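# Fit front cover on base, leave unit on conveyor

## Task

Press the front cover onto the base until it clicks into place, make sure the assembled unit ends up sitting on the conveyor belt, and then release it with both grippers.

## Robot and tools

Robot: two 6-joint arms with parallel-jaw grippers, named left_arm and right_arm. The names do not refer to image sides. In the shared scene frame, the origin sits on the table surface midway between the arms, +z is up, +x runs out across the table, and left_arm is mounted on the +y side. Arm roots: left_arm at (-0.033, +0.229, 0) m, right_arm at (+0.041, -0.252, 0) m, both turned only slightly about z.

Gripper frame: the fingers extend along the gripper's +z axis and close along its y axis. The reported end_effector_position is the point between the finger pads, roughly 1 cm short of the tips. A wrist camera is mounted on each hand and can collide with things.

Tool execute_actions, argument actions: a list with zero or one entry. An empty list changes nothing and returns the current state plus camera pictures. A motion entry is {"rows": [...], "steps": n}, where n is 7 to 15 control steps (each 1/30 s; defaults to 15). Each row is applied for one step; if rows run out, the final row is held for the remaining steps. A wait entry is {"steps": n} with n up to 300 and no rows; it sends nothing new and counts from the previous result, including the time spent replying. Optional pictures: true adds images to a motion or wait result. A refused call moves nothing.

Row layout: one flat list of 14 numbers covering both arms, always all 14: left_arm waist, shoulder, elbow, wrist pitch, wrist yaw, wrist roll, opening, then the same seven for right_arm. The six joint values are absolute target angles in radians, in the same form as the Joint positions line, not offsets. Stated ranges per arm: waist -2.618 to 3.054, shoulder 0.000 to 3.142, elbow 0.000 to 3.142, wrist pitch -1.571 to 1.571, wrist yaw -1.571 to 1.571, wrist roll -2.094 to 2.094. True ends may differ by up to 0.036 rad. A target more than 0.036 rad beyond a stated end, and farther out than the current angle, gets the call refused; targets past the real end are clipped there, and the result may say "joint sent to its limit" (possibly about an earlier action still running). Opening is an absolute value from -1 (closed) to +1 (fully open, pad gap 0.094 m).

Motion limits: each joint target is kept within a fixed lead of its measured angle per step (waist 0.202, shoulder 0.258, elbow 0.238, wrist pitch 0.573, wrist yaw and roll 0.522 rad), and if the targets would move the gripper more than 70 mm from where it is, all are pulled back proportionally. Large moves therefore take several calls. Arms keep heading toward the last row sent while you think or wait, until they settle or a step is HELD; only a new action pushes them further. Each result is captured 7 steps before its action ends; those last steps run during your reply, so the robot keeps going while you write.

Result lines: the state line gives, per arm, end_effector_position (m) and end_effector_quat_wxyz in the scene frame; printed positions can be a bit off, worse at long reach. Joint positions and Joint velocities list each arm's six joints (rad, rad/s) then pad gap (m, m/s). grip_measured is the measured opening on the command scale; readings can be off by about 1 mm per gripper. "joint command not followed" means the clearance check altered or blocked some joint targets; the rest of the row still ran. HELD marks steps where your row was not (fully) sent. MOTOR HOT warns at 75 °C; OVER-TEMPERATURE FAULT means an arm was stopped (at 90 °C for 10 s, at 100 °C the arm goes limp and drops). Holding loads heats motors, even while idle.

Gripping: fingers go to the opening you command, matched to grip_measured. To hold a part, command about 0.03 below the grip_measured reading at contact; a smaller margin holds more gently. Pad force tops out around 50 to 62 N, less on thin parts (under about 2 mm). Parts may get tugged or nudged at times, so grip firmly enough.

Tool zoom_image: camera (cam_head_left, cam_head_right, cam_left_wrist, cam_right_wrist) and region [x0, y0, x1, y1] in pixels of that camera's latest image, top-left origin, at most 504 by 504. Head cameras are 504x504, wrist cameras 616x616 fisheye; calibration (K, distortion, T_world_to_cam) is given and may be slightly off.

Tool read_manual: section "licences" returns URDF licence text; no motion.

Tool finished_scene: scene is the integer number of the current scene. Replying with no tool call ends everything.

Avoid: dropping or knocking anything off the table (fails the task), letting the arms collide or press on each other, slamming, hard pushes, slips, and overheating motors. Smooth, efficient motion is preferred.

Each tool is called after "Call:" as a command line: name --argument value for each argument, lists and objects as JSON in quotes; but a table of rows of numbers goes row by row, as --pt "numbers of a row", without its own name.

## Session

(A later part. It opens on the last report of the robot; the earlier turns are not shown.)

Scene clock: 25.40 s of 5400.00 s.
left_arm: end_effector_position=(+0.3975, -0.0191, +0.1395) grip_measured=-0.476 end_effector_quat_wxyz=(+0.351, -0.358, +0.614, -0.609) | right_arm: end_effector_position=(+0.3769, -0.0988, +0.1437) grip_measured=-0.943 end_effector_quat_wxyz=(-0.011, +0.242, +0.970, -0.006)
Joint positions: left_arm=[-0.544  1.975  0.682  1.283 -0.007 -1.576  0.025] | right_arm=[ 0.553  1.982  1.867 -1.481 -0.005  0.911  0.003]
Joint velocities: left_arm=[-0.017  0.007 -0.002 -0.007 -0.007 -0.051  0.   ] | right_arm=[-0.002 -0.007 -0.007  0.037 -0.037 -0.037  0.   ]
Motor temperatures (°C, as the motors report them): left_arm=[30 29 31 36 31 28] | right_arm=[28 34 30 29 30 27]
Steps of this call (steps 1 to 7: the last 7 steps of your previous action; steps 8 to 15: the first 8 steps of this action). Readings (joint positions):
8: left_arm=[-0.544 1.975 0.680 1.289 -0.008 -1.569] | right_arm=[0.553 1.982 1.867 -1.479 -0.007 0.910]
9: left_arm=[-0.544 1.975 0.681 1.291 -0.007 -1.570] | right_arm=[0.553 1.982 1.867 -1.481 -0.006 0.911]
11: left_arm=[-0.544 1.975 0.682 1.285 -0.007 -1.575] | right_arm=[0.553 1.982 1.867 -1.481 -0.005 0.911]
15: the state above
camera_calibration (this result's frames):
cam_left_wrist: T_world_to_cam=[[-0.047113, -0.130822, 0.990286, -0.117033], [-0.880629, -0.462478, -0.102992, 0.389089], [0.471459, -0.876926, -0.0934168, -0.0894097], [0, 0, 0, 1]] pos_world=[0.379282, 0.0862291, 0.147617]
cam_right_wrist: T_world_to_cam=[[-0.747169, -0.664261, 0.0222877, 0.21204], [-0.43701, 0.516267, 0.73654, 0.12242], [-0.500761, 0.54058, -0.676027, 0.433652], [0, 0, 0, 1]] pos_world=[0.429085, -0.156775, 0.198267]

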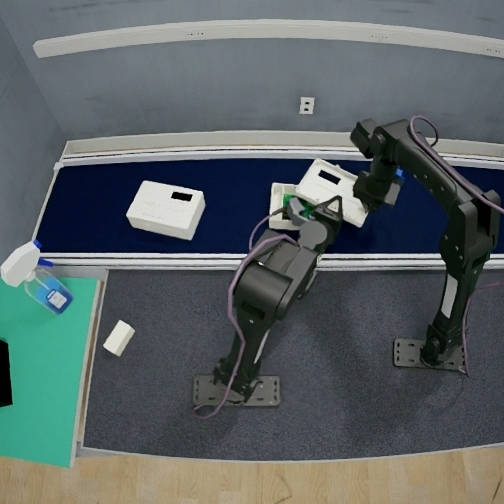

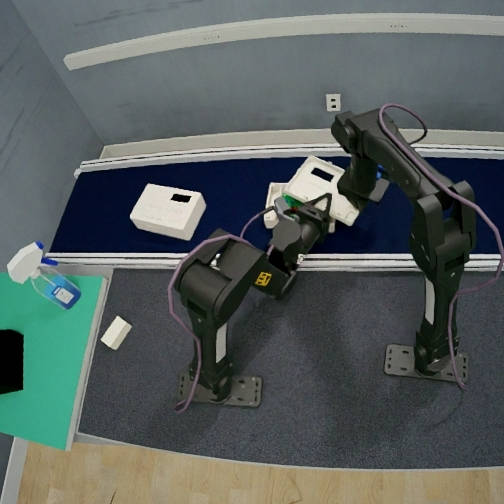

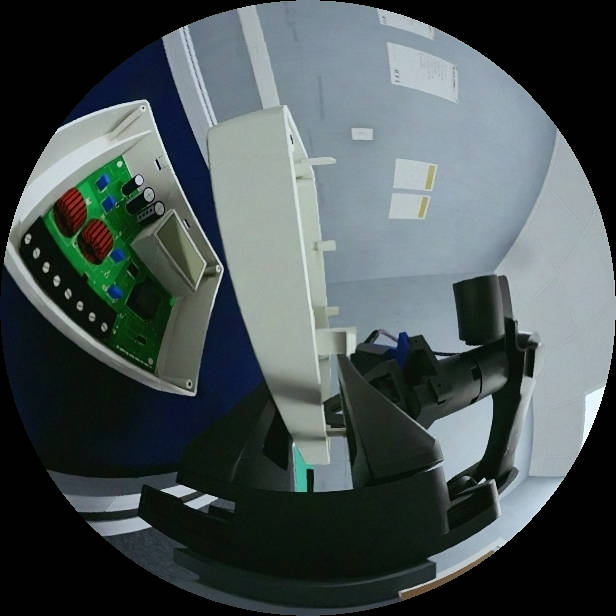

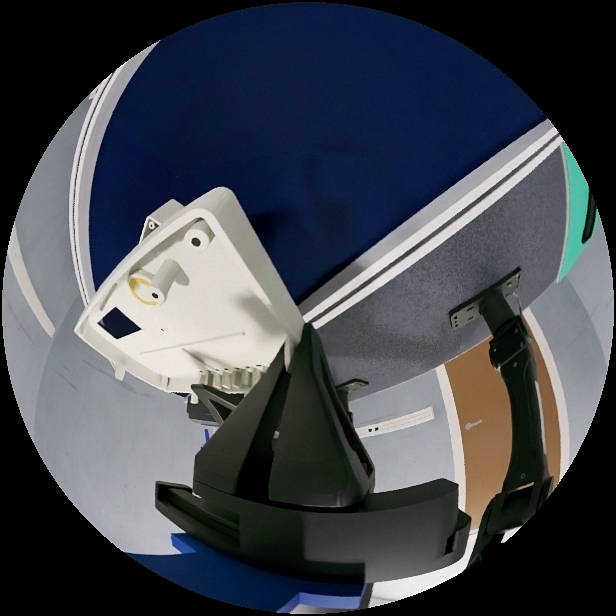

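Call:
execute_actions --actions '[{"rows":[[-0.55,1.99,0.70,1.27,0,-1.57,-0.53,0.55,1.955,1.89,-1.49,0,0.92,-0.6],[-0.55,1.99,0.70,1.27,0,-1.57,-0.53,0.55,1.955,1.89,-1.49,0,0.92,-0.6],[-0.55,1.99,0.70,1.27,0,-1.57,-0.53,0.55,1.955,1.89,-1.49,0,0.92,-0.6],[-0.55,1.99,0.70,1.27,0,-1.57,-0.53,0.55,1.955,1.89,-1.49,0,0.92,-0.6],[-0.55,1.99,0.70,1.27,0,-1.57,-0.53,0.55,1.94,1.94,-1.54,0,0.92,-0.6],[-0.55,1.99,0.70,1.27,0,-1.57,-0.53,0.55,1.91,1.98,-1.56,0,0.92,-0.6],[-0.55,1.99,0.70,1.27,0,-1.57,-0.53,0.55,1.86,2.0,-1.56,0,0.92,-0.6]],"steps":15}]'

Call:
execute_actions --actions '[{"rows":[[-0.55,1.99,0.70,1.27,0,-1.57,-0.53,-0.2,1.6,1.7,-1.5,0,0,-1]],"steps":15}]'

Call:
execute_actions --actions '[{"rows":[[-0.55,1.95,0.71,1.23,0,-1.57,-0.53,-0.2,1.6,1.7,-1.5,0,0,-1],[-0.55,1.95,0.71,1.23,0,-1.57,-0.53,-0.2,1.6,1.7,-1.5,0,0,-1],[-0.55,1.9,0.72,1.18,0,-1.57,-0.53,-0.2,1.6,1.7,-1.5,0,0,-1],[-0.55,1.9,0.72,1.18,0,-1.57,-0.53,-0.2,1.6,1.7,-1.5,0,0,-1],[-0.55,1.84,0.73,1.11,0,-1.57,-0.53,-0.2,1.6,1.7,-1.5,0,0,-1],[-0.55,1.84,0.73,1.11,0,-1.57,-0.53,-0.2,1.6,1.7,-1.5,0,0,-1],[-0.55,1.78,0.74,1.04,0,-1.57,-0.53,-0.2,1.6,1.7,-1.5,0,0,-1],[-0.55,1.78,0.74,1.04,0,-1.57,-0.53,-0.2,1.6,1.7,-1.5,0,0,-1],[-0.55,1.72,0.75,0.97,0,-1.57,-0.53,-0.2,1.6,1.7,-1.5,0,0,-1],[-0.55,1.72,0.75,0.97,0,-1.57,-0.53,-0.2,1.6,1.7,-1.5,0,0,-1],[-0.55,1.66,0.76,0.9,0,-1.57,-0.53,-0.2,1.6,1.7,-1.5,0,0,-1]],"steps":15}]'

Call:
execute_actions --actions '[{"rows":[[-0.55,1.66,0.76,0.9,0,1.57,-0.53,-0.2,1.6,1.7,-1.5,0,0,-1]],"steps":15}]'

Call:
execute_actions --actions '[{"steps":40}]' --pictures true

Scene clock: 26.43 s of 5400.00 s.
left_arm: end_effector_position=(+0.3974, -0.0191, +0.1352) grip_measured=-0.476 end_effector_quat_wxyz=(+0.348, -0.361, +0.619, -0.604) | right_arm: end_effector_position=(+0.3816, -0.0966, +0.1675) grip_measured=-0.602 end_effector_quat_wxyz=(+0.010, +0.242, +0.970, +0.012)
Joint positions: left_arm=[-0.544  1.975  0.682  1.265 -0.007 -1.576  0.025] | right_arm=[ 0.553  1.961  1.933 -1.512 -0.006  0.911  0.019]
Joint velocities: left_arm=[ 0.012 -0.007 -0.002 -0.051  0.051 -0.022 -0.   ] | right_arm=[-0.002 -0.549  0.549  0.037 -0.066 -0.081 -0.   ]
Motor temperatures (°C, as the motors report them): left_arm=[30 29 31 36 31 28] | right_arm=[28 34 30 29 30 27]
Steps of this call (steps 1 to 7: the last 7 steps of your previous action; steps 8 to 15: the robot went on to your last target; steps 16 to 23: nothing new was sent; steps 24 to 31: the first 8 steps of this action). Readings (joint positions):
24: left_arm=[-0.544 1.975 0.682 1.281 -0.007 -1.576] | right_arm=[0.553 1.982 1.867 -1.481 -0.006 0.911]
25: left_arm=[-0.544 1.975 0.682 1.277 -0.007 -1.576] | right_arm=[0.553 1.982 1.867 -1.481 -0.006 0.911]
27: left_arm=[-0.544 1.975 0.682 1.270 -0.007 -1.576] | right_arm=[0.553 1.982 1.867 -1.481 -0.006 0.911]
31: the state above

Scene clock: 26.93 s of 5400.00 s.
left_arm: end_effector_position=(+0.3974, -0.0191, +0.1346) grip_measured=-0.476 end_effector_quat_wxyz=(+0.348, -0.361, +0.620, -0.603) | right_arm: end_effector_position=(+0.3533, -0.2517, +0.2153) grip_measured=-0.982 end_effector_quat_wxyz=(+0.072, +0.139, +0.988, +0.017)
Joint positions: left_arm=[-0.544  1.975  0.682  1.263 -0.007 -1.576  0.025] | right_arm=[ 0.119  1.633  1.711 -1.5   -0.016  0.269  0.001]
Joint velocities: left_arm=[ 0.002  0.002 -0.007 -0.022  0.037 -0.051  0.   ] | right_arm=[-2.132 -0.173 -0.007  0.066 -0.022 -1.722 -0.001]
Motor temperatures (°C, as the motors report them): left_arm=[30 29 31 36 31 28] | right_arm=[28 34 30 29 30 27]
Steps of this call (steps 1 to 7: the last 7 steps of your previous action; steps 8 to 15: the first 8 steps of this action). Readings (joint positions):
8: left_arm=[-0.544 1.975 0.682 1.263 -0.007 -1.576] | right_arm=[0.540 1.829 1.953 -1.508 -0.013 0.852]
9: left_arm=[-0.544 1.975 0.682 1.263 -0.007 -1.576] | right_arm=[0.513 1.788 1.881 -1.485 -0.020 0.775]
11: left_arm=[-0.544 1.975 0.682 1.263 -0.007 -1.576] | right_arm=[0.410 1.709 1.768 -1.491 -0.022 0.608]
15: the state above

Scene clock: 27.43 s of 5400.00 s.
left_arm: end_effector_position=(+0.3956, -0.0180, +0.1552) grip_measured=-0.477 end_effector_quat_wxyz=(+0.342, -0.367, +0.629, -0.594) | right_arm: end_effector_position=(+0.3362, -0.3552, +0.2156) grip_measured=-0.982 end_effector_quat_wxyz=(+0.076, +0.176, +0.981, -0.016)
Joint positions: left_arm=[-0.544  1.859  0.695  1.104 -0.007 -1.576  0.025] | right_arm=[-0.204  1.628  1.706 -1.493  0.007  0.02   0.001]
Joint velocities: left_arm=[ 0.002 -0.877  0.168 -0.593 -0.022  0.081  0.   ] | right_arm=[ 0.002  0.012 -0.007  0.022 -0.007 -0.037 -0.   ]
Motor temperatures (°C, as the motors report them): left_arm=[30 30 31 36 31 28] | right_arm=[28 34 30 29 30 27]
Steps of this call (steps 1 to 7: the last 7 steps of your previous action; steps 8 to 15: the first 8 steps of this action). Readings (joint positions):
8: left_arm=[-0.544 1.975 0.682 1.259 -0.007 -1.576] | right_arm=[-0.227 1.628 1.706 -1.493 0.013 0.056]
9: left_arm=[-0.544 1.975 0.682 1.254 -0.007 -1.576] | right_arm=[-0.220 1.628 1.706 -1.493 0.012 0.046]
11: left_arm=[-0.544 1.960 0.682 1.215 -0.007 -1.576] | right_arm=[-0.209 1.628 1.706 -1.493 0.009 0.033]
15: the state above

Scene clock: 27.93 s of 5400.00 s.
left_arm: end_effector_position=(+0.3909, -0.0153, +0.2197) grip_measured=-0.476 end_effector_quat_wxyz=(+0.552, -0.104, +0.704, -0.434) | right_arm: end_effector_position=(+0.3362, -0.3552, +0.2156) grip_measured=-0.982 end_effector_quat_wxyz=(+0.076, +0.172, +0.982, -0.016)
Joint positions: left_arm=[-0.544  1.665  0.746  0.906 -0.007 -0.813  0.025] | right_arm=[-0.204  1.628  1.706 -1.493  0.007  0.011  0.001]
Joint velocities: left_arm=[ 0.012 -0.007 -0.002 -0.139 -0.022  2.777 -0.   ] | right_arm=[ 0.007  0.012  0.002 -0.022  0.022 -0.022  0.   ]
Motor temperatures (°C, as the motors report them): left_arm=[30 30 31 36 31 28] | right_arm=[28 34 29 29 30 27]
Steps of this call (steps 1 to 7: the last 7 steps of your previous action; steps 8 to 15: the first 8 steps of this action). Readings (joint positions):
8: left_arm=[-0.544 1.665 0.745 0.966 -0.007 -1.499] | right_arm=[-0.204 1.628 1.706 -1.493 0.007 0.012]
9: left_arm=[-0.544 1.665 0.746 0.960 -0.007 -1.400] | right_arm=[-0.204 1.628 1.706 -1.493 0.007 0.012]
11: left_arm=[-0.544 1.665 0.746 0.933 -0.007 -1.205] | right_arm=[-0.204 1.628 1.706 -1.493 0.007 0.011]
15: the state above

Scene clock: 29.27 s of 5400.00 s.
left_arm: end_effector_position=(+0.3908, -0.0152, +0.2161) grip_measured=-0.476 end_effector_quat_wxyz=(+0.604, +0.619, +0.361, +0.348) | right_arm: end_effector_position=(+0.3362, -0.3552, +0.2156) grip_measured=-0.982 end_effector_quat_wxyz=(+0.076, +0.172, +0.982, -0.016)
Joint positions: left_arm=[-0.544  1.665  0.746  0.892 -0.007  1.565  0.025] | right_arm=[-0.204  1.628  1.706 -1.493  0.007  0.011  0.001]
Joint velocities: left_arm=[ 0.002  0.012  0.002  0.066 -0.022 -0.007 -0.001] | right_arm=[ 0.002  0.002 -0.012 -0.007  0.066  0.022 -0.001]
Motor temperatures (°C, as the motors report them): left_arm=[30 30 31 36 31 28] | right_arm=[28 34 29 29 30 27]
Kept back: nothing.
Steps of this call (steps 1 to 7: the last 7 steps of your previous action; steps 8 to 40: the robot went on to your last target). Readings (joint positions):
1: left_arm=[-0.544 1.665 0.746 0.903 -0.007 -0.715] | right_arm=[-0.204 1.628 1.706 -1.493 0.007 0.011]
2: left_arm=[-0.544 1.665 0.746 0.901 -0.007 -0.617] | right_arm=[-0.204 1.628 1.706 -1.493 0.007 0.011]
4: left_arm=[-0.544 1.665 0.746 0.898 -0.007 -0.420] | right_arm=[-0.204 1.628 1.706 -1.493 0.007 0.011]
8: left_arm=[-0.544 1.665 0.746 0.895 -0.007 -0.025] | right_arm=[-0.204 1.628 1.706 -1.493 0.007 0.011]
40: the state above
camera_calibration (this result's frames):
cam_left_wrist: T_world_to_cam=[[0.0558566, 0.124484, -0.990648, 0.199035], [-0.041855, 0.991617, 0.122246, 0.0385443], [0.997561, 0.0346354, 0.0605986, -0.300682], [0, 0, 0, 1]] pos_world=[0.290444, -0.0525837, 0.210683]
cam_right_wrist: T_world_to_cam=[[-0.641838, -0.765238, -0.0495472, -0.0460261], [-0.621347, 0.481108, 0.618436, 0.258947], [-0.449413, 0.427722, -0.784271, 0.566489], [0, 0, 0, 1]] pos_world=[0.385942, -0.402102, 0.281858]

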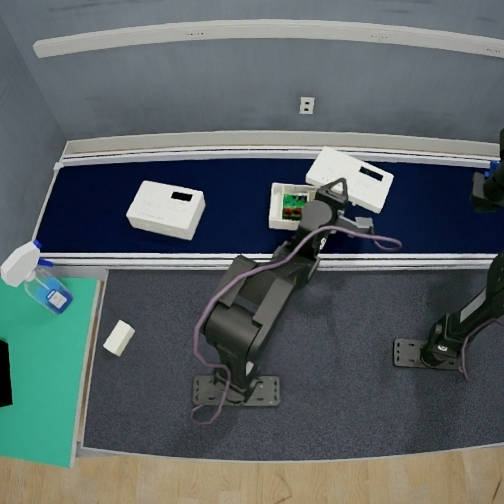

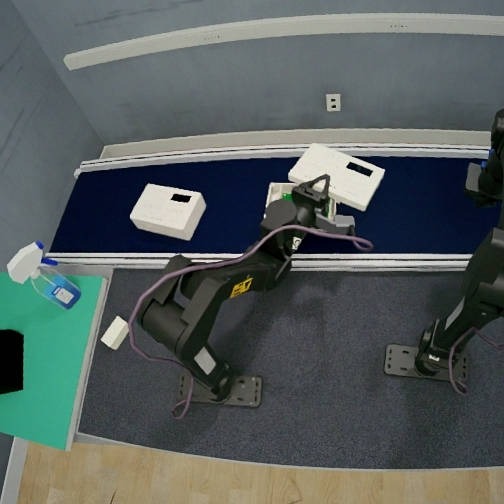

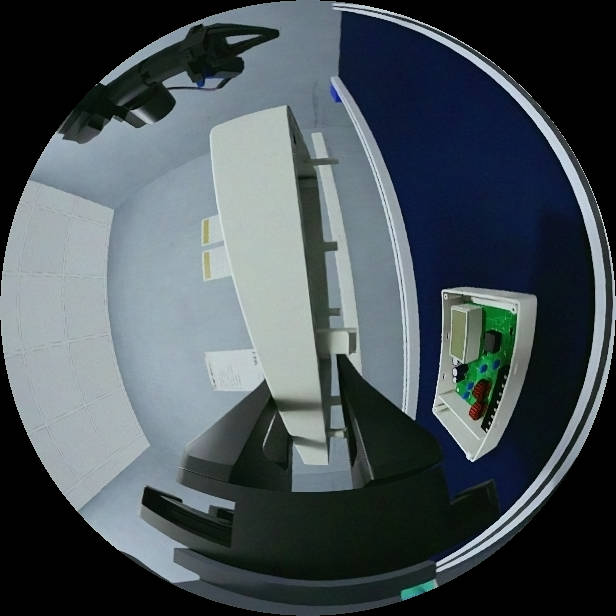

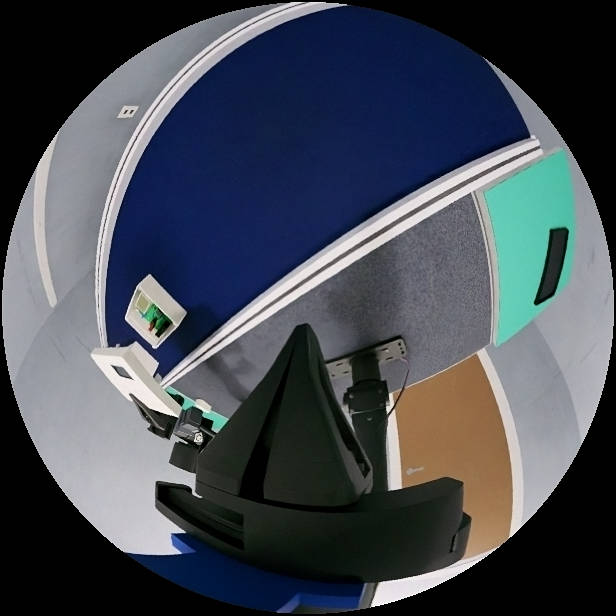

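Call:
execute_actions --actions '[{"rows":[[-0.55,1.66,0.72,0.92,-0.06,1.56,-0.53,-0.2,1.6,1.7,-1.5,0,0,-1],[-0.55,1.66,0.72,0.92,-0.06,1.56,-0.53,-0.2,1.6,1.7,-1.5,0,0,-1],[-0.55,1.665,0.67,0.95,-0.13,1.55,-0.53,-0.2,1.6,1.7,-1.5,0,0,-1],[-0.55,1.665,0.67,0.95,-0.13,1.55,-0.53,-0.2,1.6,1.7,-1.5,0,0,-1],[-0.55,1.67,0.62,0.98,-0.2,1.54,-0.53,-0.2,1.6,1.7,-1.5,0,0,-1],[-0.55,1.67,0.62,0.98,-0.2,1.54,-0.53,-0.2,1.6,1.7,-1.5,0,0,-1],[-0.55,1.675,0.58,1.01,-0.27,1.53,-0.53,-0.2,1.6,1.7,-1.5,0,0,-1],[-0.55,1.675,0.58,1.01,-0.27,1.53,-0.53,-0.2,1.6,1.7,-1.5,0,0,-1],[-0.55,1.68,0.54,1.035,-0.34,1.52,-0.53,-0.2,1.6,1.7,-1.5,0,0,-1],[-0.55,1.68,0.54,1.035,-0.34,1.52,-0.53,-0.2,1.6,1.7,-1.5,0,0,-1],[-0.55,1.685,0.495,1.06,-0.42,1.51,-0.53,-0.2,1.6,1.7,-1.5,0,0,-1]],"steps":15}]'

Call:
execute_actions --actions '[{"steps":25}]' --pictures true

Scene clock: 30.47 s of 5400.00 s.
left_arm: end_effector_position=(+0.3825, +0.0194, +0.1762) grip_measured=-0.476 end_effector_quat_wxyz=(+0.557, +0.611, +0.416, +0.379) | right_arm: end_effector_position=(+0.3362, -0.3552, +0.2156) grip_measured=-0.982 end_effector_quat_wxyz=(+0.076, +0.172, +0.982, -0.016)
Joint positions: left_arm=[-0.544  1.666  0.619  0.954 -0.152  1.556  0.025] | right_arm=[-0.204  1.628  1.706 -1.493  0.007  0.011  0.001]
Joint velocities: left_arm=[-0.017 -0.002 -0.676  0.051 -0.799 -0.066 -0.001] | right_arm=[-0.002 -0.012 -0.032  0.022 -0.022 -0.007  0.   ]
Motor temperatures (°C, as the motors report them): left_arm=[30 30 31 36 31 28] | right_arm=[28 34 29 29 30 27]
Steps of this call (steps 1 to 28: the robot went on to your last target; steps 29 to 36: the first 8 steps of this action). Readings (joint positions):
29: left_arm=[-0.544 1.665 0.744 0.894 -0.012 1.569] | right_arm=[-0.204 1.628 1.706 -1.493 0.007 0.011]
30: left_arm=[-0.544 1.665 0.740 0.897 -0.019 1.569] | right_arm=[-0.204 1.628 1.706 -1.493 0.007 0.011]
32: left_arm=[-0.544 1.665 0.715 0.918 -0.050 1.567] | right_arm=[-0.204 1.628 1.706 -1.493 0.007 0.011]
36: the state above

Scene clock: 31.30 s of 5400.00 s.
left_arm: end_effector_position=(+0.3731, +0.0752, +0.1419) grip_measured=-0.476 end_effector_quat_wxyz=(+0.489, +0.566, +0.498, +0.440) | right_arm: end_effector_position=(+0.3362, -0.3552, +0.2156) grip_measured=-0.982 end_effector_quat_wxyz=(+0.076, +0.172, +0.982, -0.016)
Joint positions: left_arm=[-0.544  1.682  0.498  1.035 -0.407  1.523  0.025] | right_arm=[-0.204  1.628  1.706 -1.493  0.007  0.011  0.001]
Joint velocities: left_arm=[ 0.022  0.002  0.017  0.066 -0.007  0.037  0.   ] | right_arm=[-0.012  0.007  0.007 -0.037 -0.066 -0.037 -0.   ]
Motor temperatures (°C, as the motors report them): left_arm=[30 30 31 36 31 28] | right_arm=[28 34 29 29 30 27]
Kept back: nothing.
Steps of this call (steps 1 to 7: the last 7 steps of your previous action; steps 8 to 25: the robot went on to your last target). Readings (joint positions):
1: left_arm=[-0.544 1.668 0.594 0.962 -0.184 1.552] | right_arm=[-0.204 1.628 1.706 -1.493 0.007 0.011]
2: left_arm=[-0.544 1.669 0.572 0.970 -0.213 1.548] | right_arm=[-0.204 1.628 1.706 -1.493 0.007 0.011]
4: left_arm=[-0.544 1.674 0.530 0.991 -0.280 1.539] | right_arm=[-0.204 1.628 1.706 -1.493 0.007 0.011]
8: left_arm=[-0.544 1.682 0.498 1.001 -0.360 1.530] | right_arm=[-0.204 1.628 1.706 -1.493 0.007 0.011]
25: the state above
camera_calibration (this result's frames):
cam_left_wrist: T_world_to_cam=[[-0.102159, 0.166179, -0.980789, 0.169728], [-0.409714, 0.891409, 0.193711, 0.0918318], [0.906476, 0.421633, -0.0229797, -0.264926], [0, 0, 0, 1]] pos_world=[0.295113, 0.0016364, 0.142591]
cam_right_wrist: T_world_to_cam=[[-0.641838, -0.765238, -0.0495472, -0.0460261], [-0.621347, 0.481108, 0.618436, 0.258947], [-0.449413, 0.427722, -0.784271, 0.566489], [0, 0, 0, 1]] pos_world=[0.385942, -0.402102, 0.281858]

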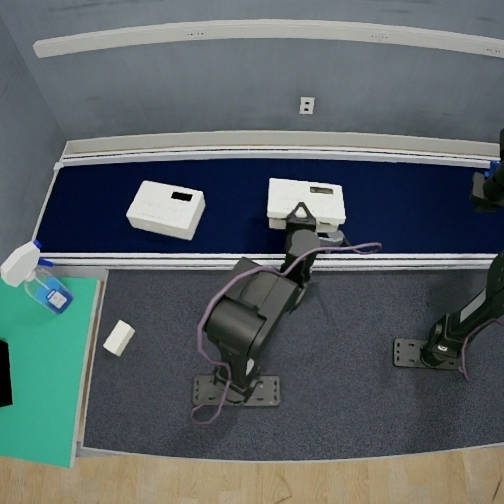

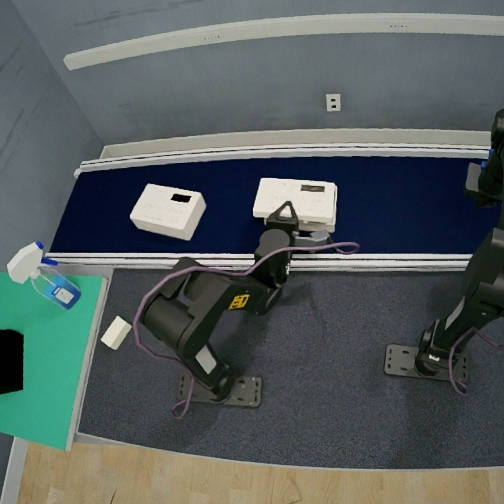

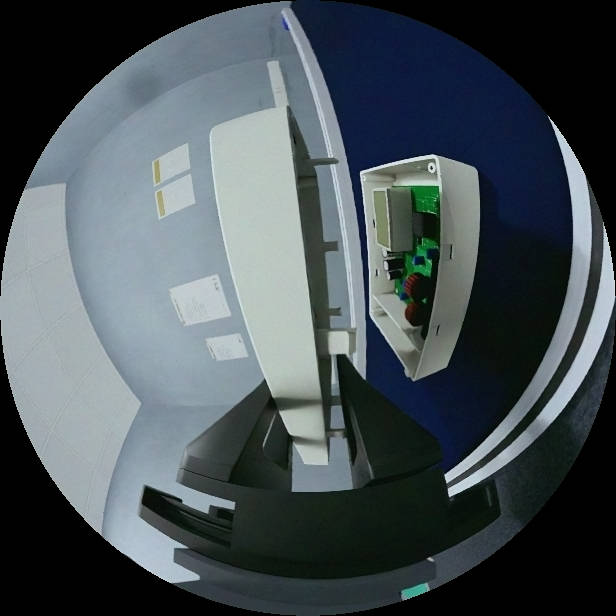

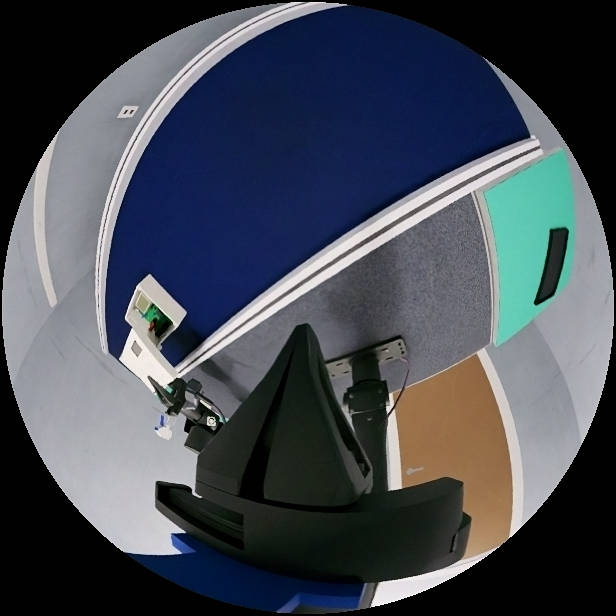

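Call:
execute_actions --actions '[{"rows":[[-0.55,1.72,0.49,1.1,-0.42,1.51,-0.53,-0.2,1.6,1.7,-1.5,0,0,-1],[-0.55,1.72,0.49,1.1,-0.42,1.51,-0.53,-0.2,1.6,1.7,-1.5,0,0,-1],[-0.55,1.76,0.48,1.15,-0.42,1.51,-0.53,-0.2,1.6,1.7,-1.5,0,0,-1],[-0.55,1.76,0.48,1.15,-0.42,1.51,-0.53,-0.2,1.6,1.7,-1.5,0,0,-1],[-0.55,1.8,0.475,1.2,-0.42,1.51,-0.53,-0.2,1.6,1.7,-1.5,0,0,-1],[-0.55,1.8,0.475,1.2,-0.42,1.51,-0.53,-0.2,1.6,1.7,-1.5,0,0,-1],[-0.55,1.845,0.465,1.25,-0.42,1.51,-0.53,-0.2,1.6,1.7,-1.5,0,0,-1],[-0.55,1.845,0.465,1.25,-0.42,1.51,-0.53,-0.2,1.6,1.7,-1.5,0,0,-1],[-0.55,1.89,0.455,1.31,-0.42,1.51,-0.53,-0.2,1.6,1.7,-1.5,0,0,-1]],"steps":15}]'

Call:
execute_actions --actions '[{"steps":25}]' --pictures true

Call:
zoom_image --camera "cam_head_left" --region '[240,150,380,260]'

Call:
zoom_image --camera "cam_head_right" --region '[240,150,380,260]'

Scene clock: 33.10 s of 5400.00 s.
left_arm: end_effector_position=(+0.3760, +0.0738, +0.1168) grip_measured=-0.476 end_effector_quat_wxyz=(+0.486, +0.568, +0.499, +0.439) | right_arm: end_effector_position=(+0.3362, -0.3552, +0.2156) grip_measured=-0.982 end_effector_quat_wxyz=(+0.076, +0.172, +0.982, -0.016)
Joint positions: left_arm=[-0.544  1.806  0.488  1.161 -0.408  1.522  0.025] | right_arm=[-0.204  1.628  1.706 -1.493  0.007  0.011  0.001]
Joint velocities: left_arm=[-0.017  0.608 -0.105  0.462 -0.037  0.007 -0.001] | right_arm=[ 0.002  0.002  0.002 -0.066  0.051 -0.007 -0.001]
Motor temperatures (°C, as the motors report them): left_arm=[30 30 31 37 31 28] | right_arm=[28 34 29 29 30 27]
Steps of this call (steps 1 to 15: the robot went on to your last target; steps 16 to 46: nothing new was sent; steps 47 to 54: the first 8 steps of this action). Readings (joint positions):
47: left_arm=[-0.544 1.686 0.498 1.042 -0.408 1.523] | right_arm=[-0.204 1.628 1.706 -1.493 0.007 0.011]
48: left_arm=[-0.544 1.693 0.498 1.053 -0.408 1.523] | right_arm=[-0.204 1.628 1.706 -1.493 0.007 0.011]
50: left_arm=[-0.544 1.721 0.498 1.085 -0.408 1.523] | right_arm=[-0.204 1.628 1.706 -1.493 0.007 0.011]
54: the state above

Scene clock: 33.93 s of 5400.00 s.
left_arm: end_effector_position=(+0.3731, +0.0755, +0.1019) grip_measured=-0.476 end_effector_quat_wxyz=(+0.491, +0.564, +0.498, +0.440) | right_arm: end_effector_position=(+0.3362, -0.3552, +0.2156) grip_measured=-0.982 end_effector_quat_wxyz=(+0.076, +0.172, +0.982, -0.016)
Joint positions: left_arm=[-0.544  1.89   0.462  1.286 -0.408  1.522  0.025] | right_arm=[-0.204  1.628  1.706 -1.493  0.007  0.011  0.001]
Joint velocities: left_arm=[-0.017  0.002 -0.002  0.022 -0.066 -0.007  0.001] | right_arm=[-0.002 -0.007  0.002 -0.037  0.007 -0.007 -0.001]
Motor temperatures (°C, as the motors report them): left_arm=[30 30 31 37 31 28] | right_arm=[28 34 29 29 30 27]
Kept back: nothing.
Steps of this call (steps 1 to 7: the last 7 steps of your previous action; steps 8 to 25: the robot went on to your last target). Readings (joint positions):
1: left_arm=[-0.544 1.830 0.483 1.183 -0.408 1.522] | right_arm=[-0.204 1.628 1.706 -1.493 0.007 0.011]
2: left_arm=[-0.544 1.853 0.477 1.205 -0.408 1.522] | right_arm=[-0.204 1.628 1.706 -1.493 0.007 0.011]
4: left_arm=[-0.544 1.882 0.468 1.224 -0.408 1.522] | right_arm=[-0.204 1.628 1.706 -1.493 0.007 0.011]
8: left_arm=[-0.544 1.890 0.462 1.251 -0.408 1.522] | right_arm=[-0.204 1.628 1.706 -1.493 0.007 0.011]
25: the state above
camera_calibration (this result's frames):
cam_left_wrist: T_world_to_cam=[[-0.0972266, 0.162451, -0.981915, 0.129017], [-0.412162, 0.891441, 0.188294, 0.100777], [0.905908, 0.423015, -0.0197155, -0.266188], [0, 0, 0, 1]] pos_world=[0.295222, 0.00180572, 0.10246]
cam_right_wrist: T_world_to_cam=[[-0.641838, -0.765238, -0.0495472, -0.0460261], [-0.621347, 0.481108, 0.618436, 0.258947], [-0.449413, 0.427722, -0.784271, 0.566489], [0, 0, 0, 1]] pos_world=[0.385942, -0.402102, 0.281858]

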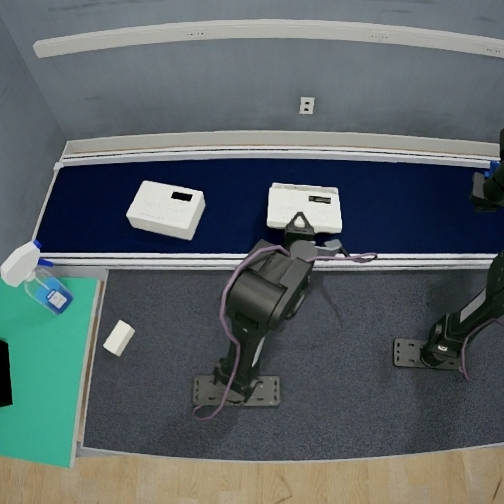

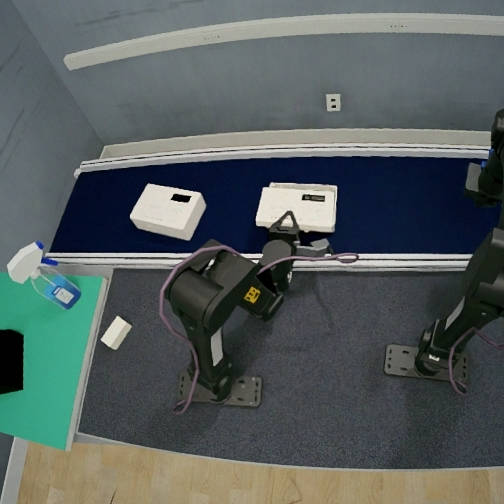

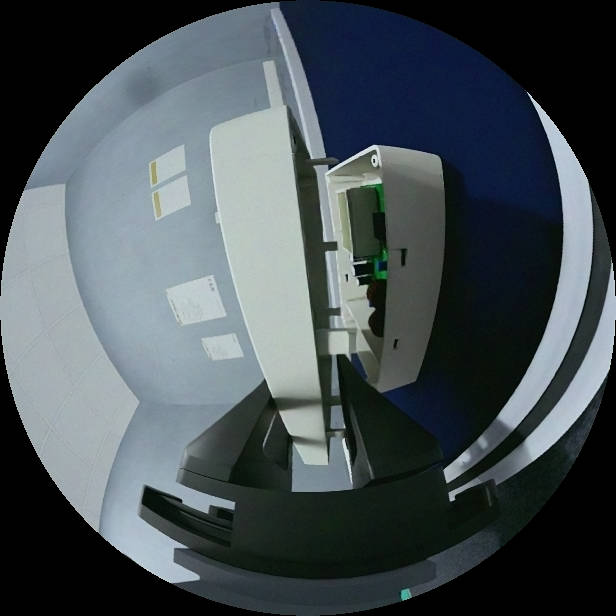

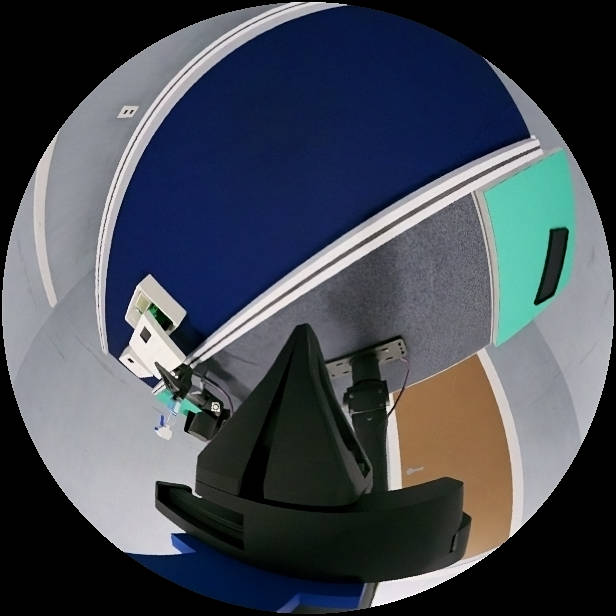

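Region (240, 150, 380, 260) of cam_head_left's 504x504 image, scaled by 3.600, with more detail than that image has; it fills the top 396 rows of this view, and the rest is white.

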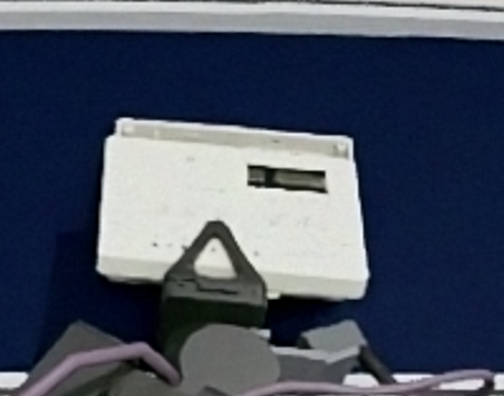

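Region (240, 150, 380, 260) of cam_head_right's 504x504 image, scaled by 3.600, with more detail than that image has; it fills the top 396 rows of this view, and the rest is white.

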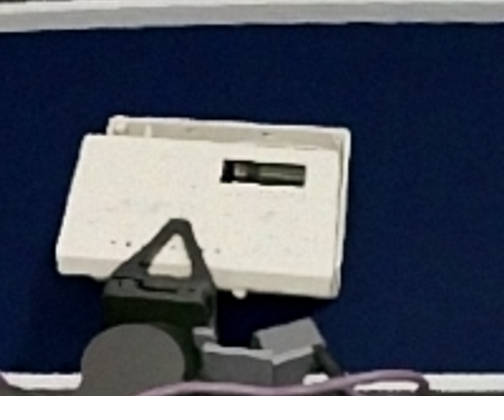

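Call:
execute_actions --actions '[{"rows":[[-0.54,1.9,0.5,1.29,-0.415,1.51,-0.53,-0.2,1.6,1.7,-1.5,0,0,-1],[-0.54,1.9,0.5,1.29,-0.415,1.51,-0.53,-0.2,1.6,1.7,-1.5,0,0,-1],[-0.53,1.92,0.545,1.275,-0.4,1.51,-0.53,-0.2,1.6,1.7,-1.5,0,0,-1],[-0.53,1.92,0.545,1.275,-0.4,1.51,-0.53,-0.2,1.6,1.7,-1.5,0,0,-1],[-0.52,1.94,0.585,1.255,-0.39,1.51,-0.53,-0.2,1.6,1.7,-1.5,0,0,-1],[-0.52,1.94,0.585,1.255,-0.39,1.51,-0.53,-0.2,1.6,1.7,-1.5,0,0,-1],[-0.51,1.965,0.625,1.23,-0.38,1.51,-0.53,-0.2,1.6,1.7,-1.5,0,0,-1],[-0.51,1.965,0.625,1.23,-0.38,1.51,-0.53,-0.2,1.6,1.7,-1.5,0,0,-1],[-0.497,1.99,0.66,1.2,-0.375,1.51,-0.53,-0.2,1.6,1.7,-1.5,0,0,-1]],"steps":15}]'

Call:
execute_actions --actions '[{"steps":25}]' --pictures true

Call:
zoom_image --camera "cam_head_right" --region '[240,150,380,260]'

Scene clock: 35.07 s of 5400.00 s.
left_arm: end_effector_position=(+0.3998, +0.0664, +0.1118) grip_measured=-0.476 end_effector_quat_wxyz=(+0.501, +0.552, +0.496, +0.445) | right_arm: end_effector_position=(+0.3362, -0.3552, +0.2156) grip_measured=-0.982 end_effector_quat_wxyz=(+0.076, +0.172, +0.982, -0.016)
Joint positions: left_arm=[-0.529  1.939  0.576  1.253 -0.399  1.522  0.025] | right_arm=[-0.204  1.628  1.706 -1.493  0.007  0.011  0.001]
Joint velocities: left_arm=[ 0.149  0.291  0.574 -0.198  0.037 -0.051  0.   ] | right_arm=[-0.017 -0.027 -0.002  0.037 -0.081  0.051 -0.001]
Motor temperatures (°C, as the motors report them): left_arm=[30 30 31 37 31 28] | right_arm=[28 34 29 29 30 27]
Steps of this call (steps 1 to 15: the robot went on to your last target; steps 16 to 26: nothing new was sent; steps 27 to 34: the first 8 steps of this action). Readings (joint positions):
27: left_arm=[-0.544 1.890 0.463 1.285 -0.408 1.522] | right_arm=[-0.204 1.628 1.706 -1.493 0.007 0.011]
28: left_arm=[-0.544 1.890 0.466 1.283 -0.408 1.522] | right_arm=[-0.204 1.628 1.706 -1.493 0.007 0.011]
30: left_arm=[-0.543 1.899 0.490 1.275 -0.408 1.522] | right_arm=[-0.204 1.628 1.706 -1.493 0.007 0.011]
34: the state above

Scene clock: 35.90 s of 5400.00 s.
left_arm: end_effector_position=(+0.4152, +0.0686, +0.0998) grip_measured=-0.476 end_effector_quat_wxyz=(+0.484, +0.562, +0.504, +0.442) | right_arm: end_effector_position=(+0.3362, -0.3552, +0.2156) grip_measured=-0.982 end_effector_quat_wxyz=(+0.076, +0.172, +0.982, -0.016)
Joint positions: left_arm=[-0.504  1.981  0.637  1.193 -0.385  1.522  0.025] | right_arm=[-0.204  1.628  1.706 -1.493  0.007  0.011  0.001]
Joint velocities: left_arm=[-0.002  0.007 -0.007 -0.022  0.037 -0.007  0.   ] | right_arm=[-0.002 -0.012  0.002 -0.081 -0.007  0.007 -0.   ]
Motor temperatures (°C, as the motors report them): left_arm=[30 30 31 37 31 28] | right_arm=[28 34 29 29 30 27]
Kept back: nothing.
Steps of this call (steps 1 to 7: the last 7 steps of your previous action; steps 8 to 25: the robot went on to your last target). Readings (joint positions):
1: left_arm=[-0.523 1.950 0.596 1.246 -0.396 1.522] | right_arm=[-0.204 1.628 1.706 -1.493 0.007 0.011]
2: left_arm=[-0.517 1.962 0.616 1.237 -0.393 1.522] | right_arm=[-0.204 1.628 1.706 -1.493 0.007 0.011]
4: left_arm=[-0.508 1.975 0.635 1.223 -0.390 1.522] | right_arm=[-0.204 1.628 1.706 -1.493 0.007 0.011]
8: left_arm=[-0.504 1.981 0.637 1.203 -0.388 1.522] | right_arm=[-0.204 1.628 1.706 -1.493 0.007 0.011]
25: the state above
camera_calibration (this result's frames):
cam_left_wrist: T_world_to_cam=[[-0.109204, 0.161914, -0.980744, 0.137056], [-0.425844, 0.883898, 0.193342, 0.130389], [0.898182, 0.438758, -0.0275747, -0.298465], [0, 0, 0, 1]] pos_world=[0.338569, -0.00648808, 0.100977]
cam_right_wrist: T_world_to_cam=[[-0.641838, -0.765238, -0.0495472, -0.0460261], [-0.621347, 0.481108, 0.618436, 0.258947], [-0.449413, 0.427722, -0.784271, 0.566489], [0, 0, 0, 1]] pos_world=[0.385942, -0.402102, 0.281858]

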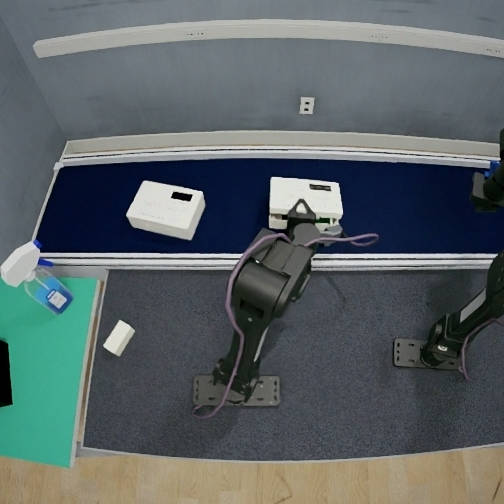

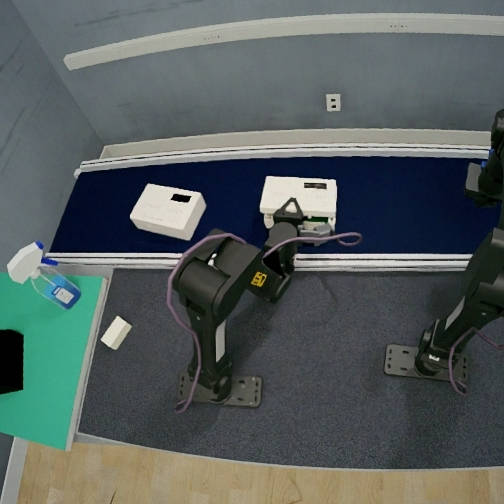

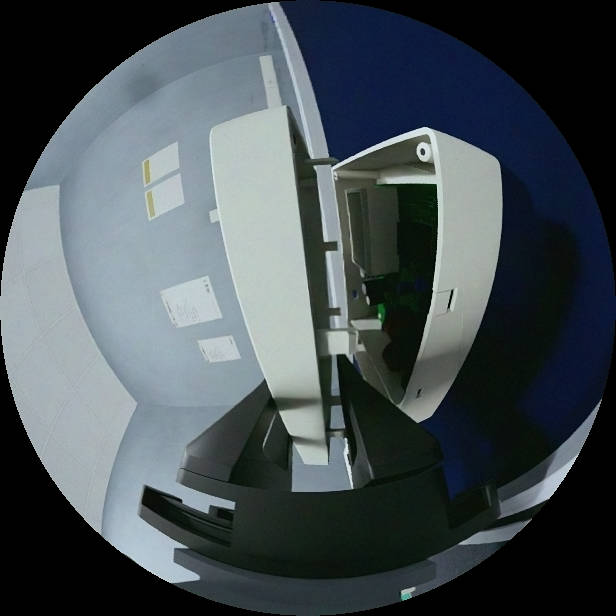

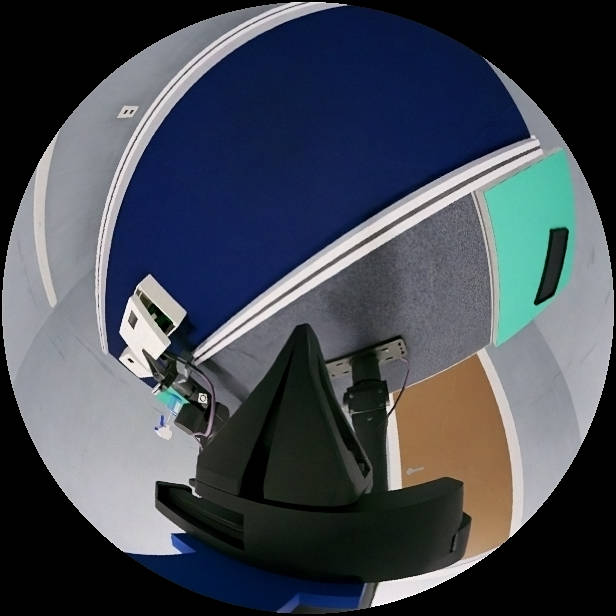

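Region (240, 150, 380, 260) of cam_head_right's 504x504 image, scaled by 3.600, with more detail than that image has; it fills the top 396 rows of this view, and the rest is white.

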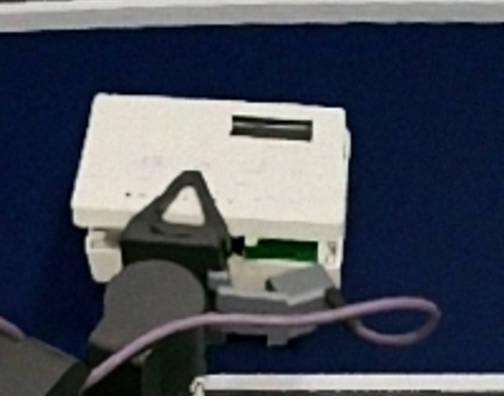

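Call:
execute_actions --actions '[{"rows":[[-0.505,2.0,0.645,1.21,-0.385,1.51,-0.53,0.3,1.6,1.7,-1.5,0,0,-1],[-0.505,2.015,0.64,1.22,-0.385,1.51,-0.53,0.3,1.6,1.7,-1.5,0,0,-1],[-0.505,2.03,0.635,1.235,-0.385,1.51,-0.53,0.3,1.6,1.7,-1.5,0,0,-1],[-0.505,2.04,0.63,1.25,-0.385,1.51,-0.53,0.3,1.6,1.7,-1.5,0,0,-1]],"steps":15}]'

Call:
execute_actions --actions '[{"steps":20}]' --pictures true

Call:
zoom_image --camera "cam_right_wrist" --region '[60,230,260,430]'

Scene clock: 39.37 s of 5400.00 s.
left_arm: end_effector_position=(+0.4154, +0.0685, +0.0874) grip_measured=-0.476 end_effector_quat_wxyz=(+0.482, +0.563, +0.506, +0.441) | right_arm: end_effector_position=(+0.3515, -0.2089, +0.2157) grip_measured=-0.982 end_effector_quat_wxyz=(+0.079, -0.063, +0.995, +0.004)
Joint positions: left_arm=[-0.504  2.029  0.637  1.232 -0.385  1.519  0.025] | right_arm=[ 0.268  1.628  1.706 -1.49   0.005  0.009  0.001]
Joint velocities: left_arm=[-0.002 -0.012 -0.007  0.007  0.022  0.022  0.001] | right_arm=[ 1.468  0.022 -0.002 -0.037 -0.242 -0.051 -0.001]
Motor temperatures (°C, as the motors report them): left_arm=[30 31 31 37 31 28] | right_arm=[28 34 29 29 30 27]
Steps of this call (steps 1 to 15: the robot went on to your last target; steps 16 to 90: nothing new was sent; then 0.20 s passed at rest; steps 91 to 98: the first 8 steps of this action). Readings (joint positions):
91: left_arm=[-0.504 1.981 0.637 1.193 -0.385 1.522] | right_arm=[-0.185 1.628 1.706 -1.493 0.018 0.011]
92: left_arm=[-0.504 1.984 0.637 1.196 -0.385 1.522] | right_arm=[-0.141 1.628 1.706 -1.493 0.025 0.011]
94: left_arm=[-0.504 2.001 0.637 1.211 -0.385 1.522] | right_arm=[-0.008 1.628 1.706 -1.492 0.023 0.011]
98: the state above

Scene clock: 40.03 s of 5400.00 s.
left_arm: end_effector_position=(+0.4154, +0.0685, +0.0876) grip_measured=-0.476 end_effector_quat_wxyz=(+0.482, +0.563, +0.506, +0.441) | right_arm: end_effector_position=(+0.3493, -0.1950, +0.2157) grip_measured=-0.982 end_effector_quat_wxyz=(+0.079, -0.083, +0.993, +0.012)
Joint positions: left_arm=[-0.504  2.029  0.637  1.233 -0.385  1.519  0.025] | right_arm=[ 0.304  1.628  1.706 -1.49  -0.01   0.008  0.001]
Joint velocities: left_arm=[ 0.002 -0.022  0.002 -0.051 -0.007 -0.051  0.001] | right_arm=[ 0.002 -0.007  0.007 -0.007  0.007  0.051 -0.001]
Motor temperatures (°C, as the motors report them): left_arm=[30 31 31 37 31 28] | right_arm=[28 34 29 29 30 27]
Kept back: nothing.
Steps of this call (steps 1 to 7: the last 7 steps of your previous action; steps 8 to 20: the robot went on to your last target). Readings (joint positions):
1: left_arm=[-0.504 2.029 0.637 1.233 -0.385 1.519] | right_arm=[0.307 1.628 1.706 -1.490 -0.005 0.009]
2: left_arm=[-0.504 2.029 0.637 1.233 -0.385 1.519] | right_arm=[0.327 1.628 1.706 -1.490 -0.011 0.008]
4: left_arm=[-0.504 2.029 0.637 1.233 -0.385 1.519] | right_arm=[0.327 1.628 1.706 -1.490 -0.014 0.008]
8: left_arm=[-0.504 2.029 0.637 1.233 -0.385 1.519] | right_arm=[0.306 1.628 1.706 -1.490 -0.011 0.008]
20: the state above
camera_calibration (this result's frames):
cam_left_wrist: T_world_to_cam=[[-0.116206, 0.162431, -0.979853, 0.127907], [-0.425197, 0.88343, 0.196873, 0.132363], [0.89761, 0.439508, -0.033595, -0.298285], [0, 0, 0, 1]] pos_world=[0.338887, -0.0066113, 0.0892505]
cam_right_wrist: T_world_to_cam=[[-0.182443, -0.980994, -0.066071, -0.114027], [-0.777695, 0.102865, 0.620169, 0.170394], [-0.601585, 0.164528, -0.781681, 0.505206], [0, 0, 0, 1]] pos_world=[0.415636, -0.212508, 0.281703]

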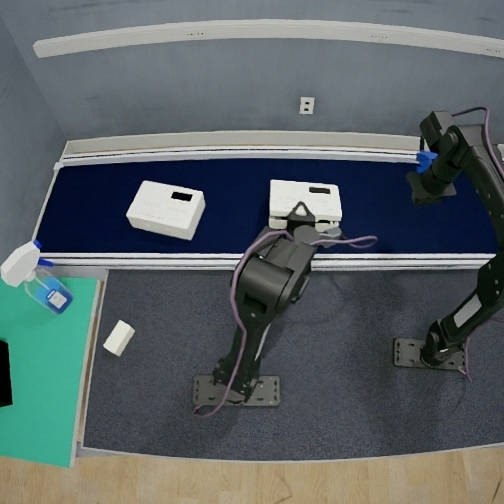

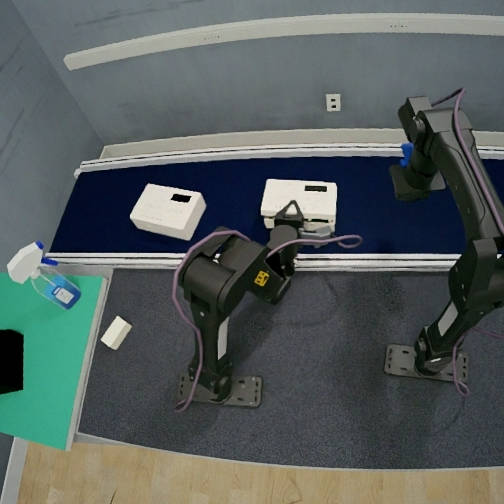

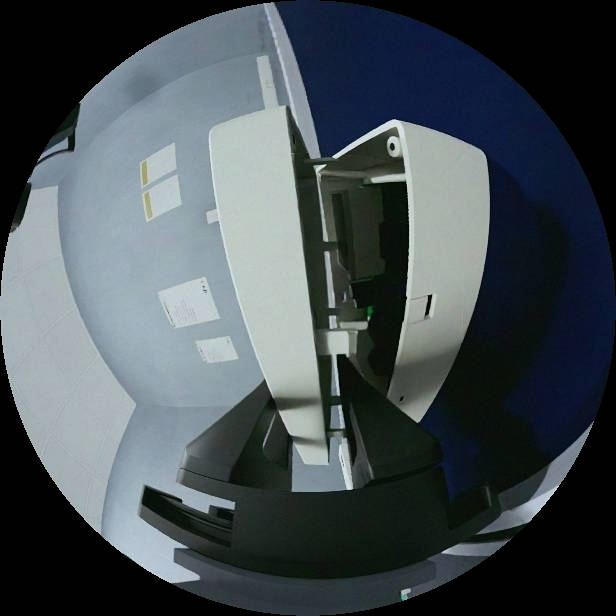

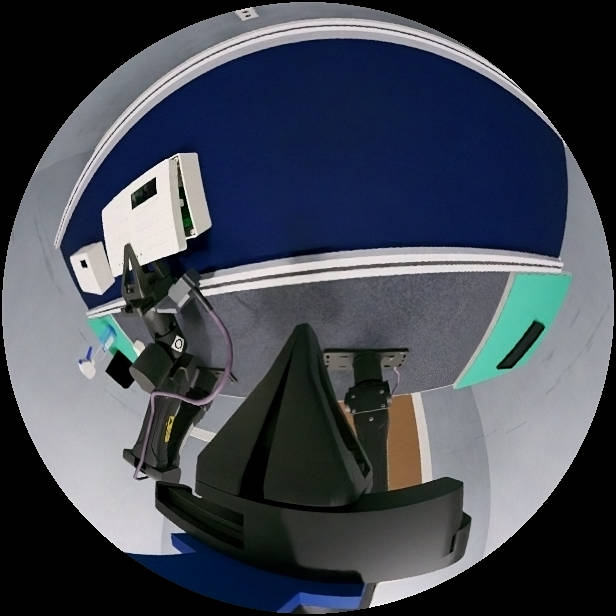

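Region (60, 230, 260, 430) of cam_right_wrist's 616x616 image, scaled by 2.520, with more detail than that image has.

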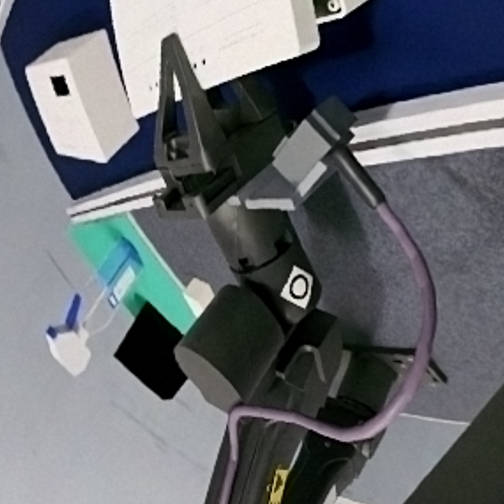

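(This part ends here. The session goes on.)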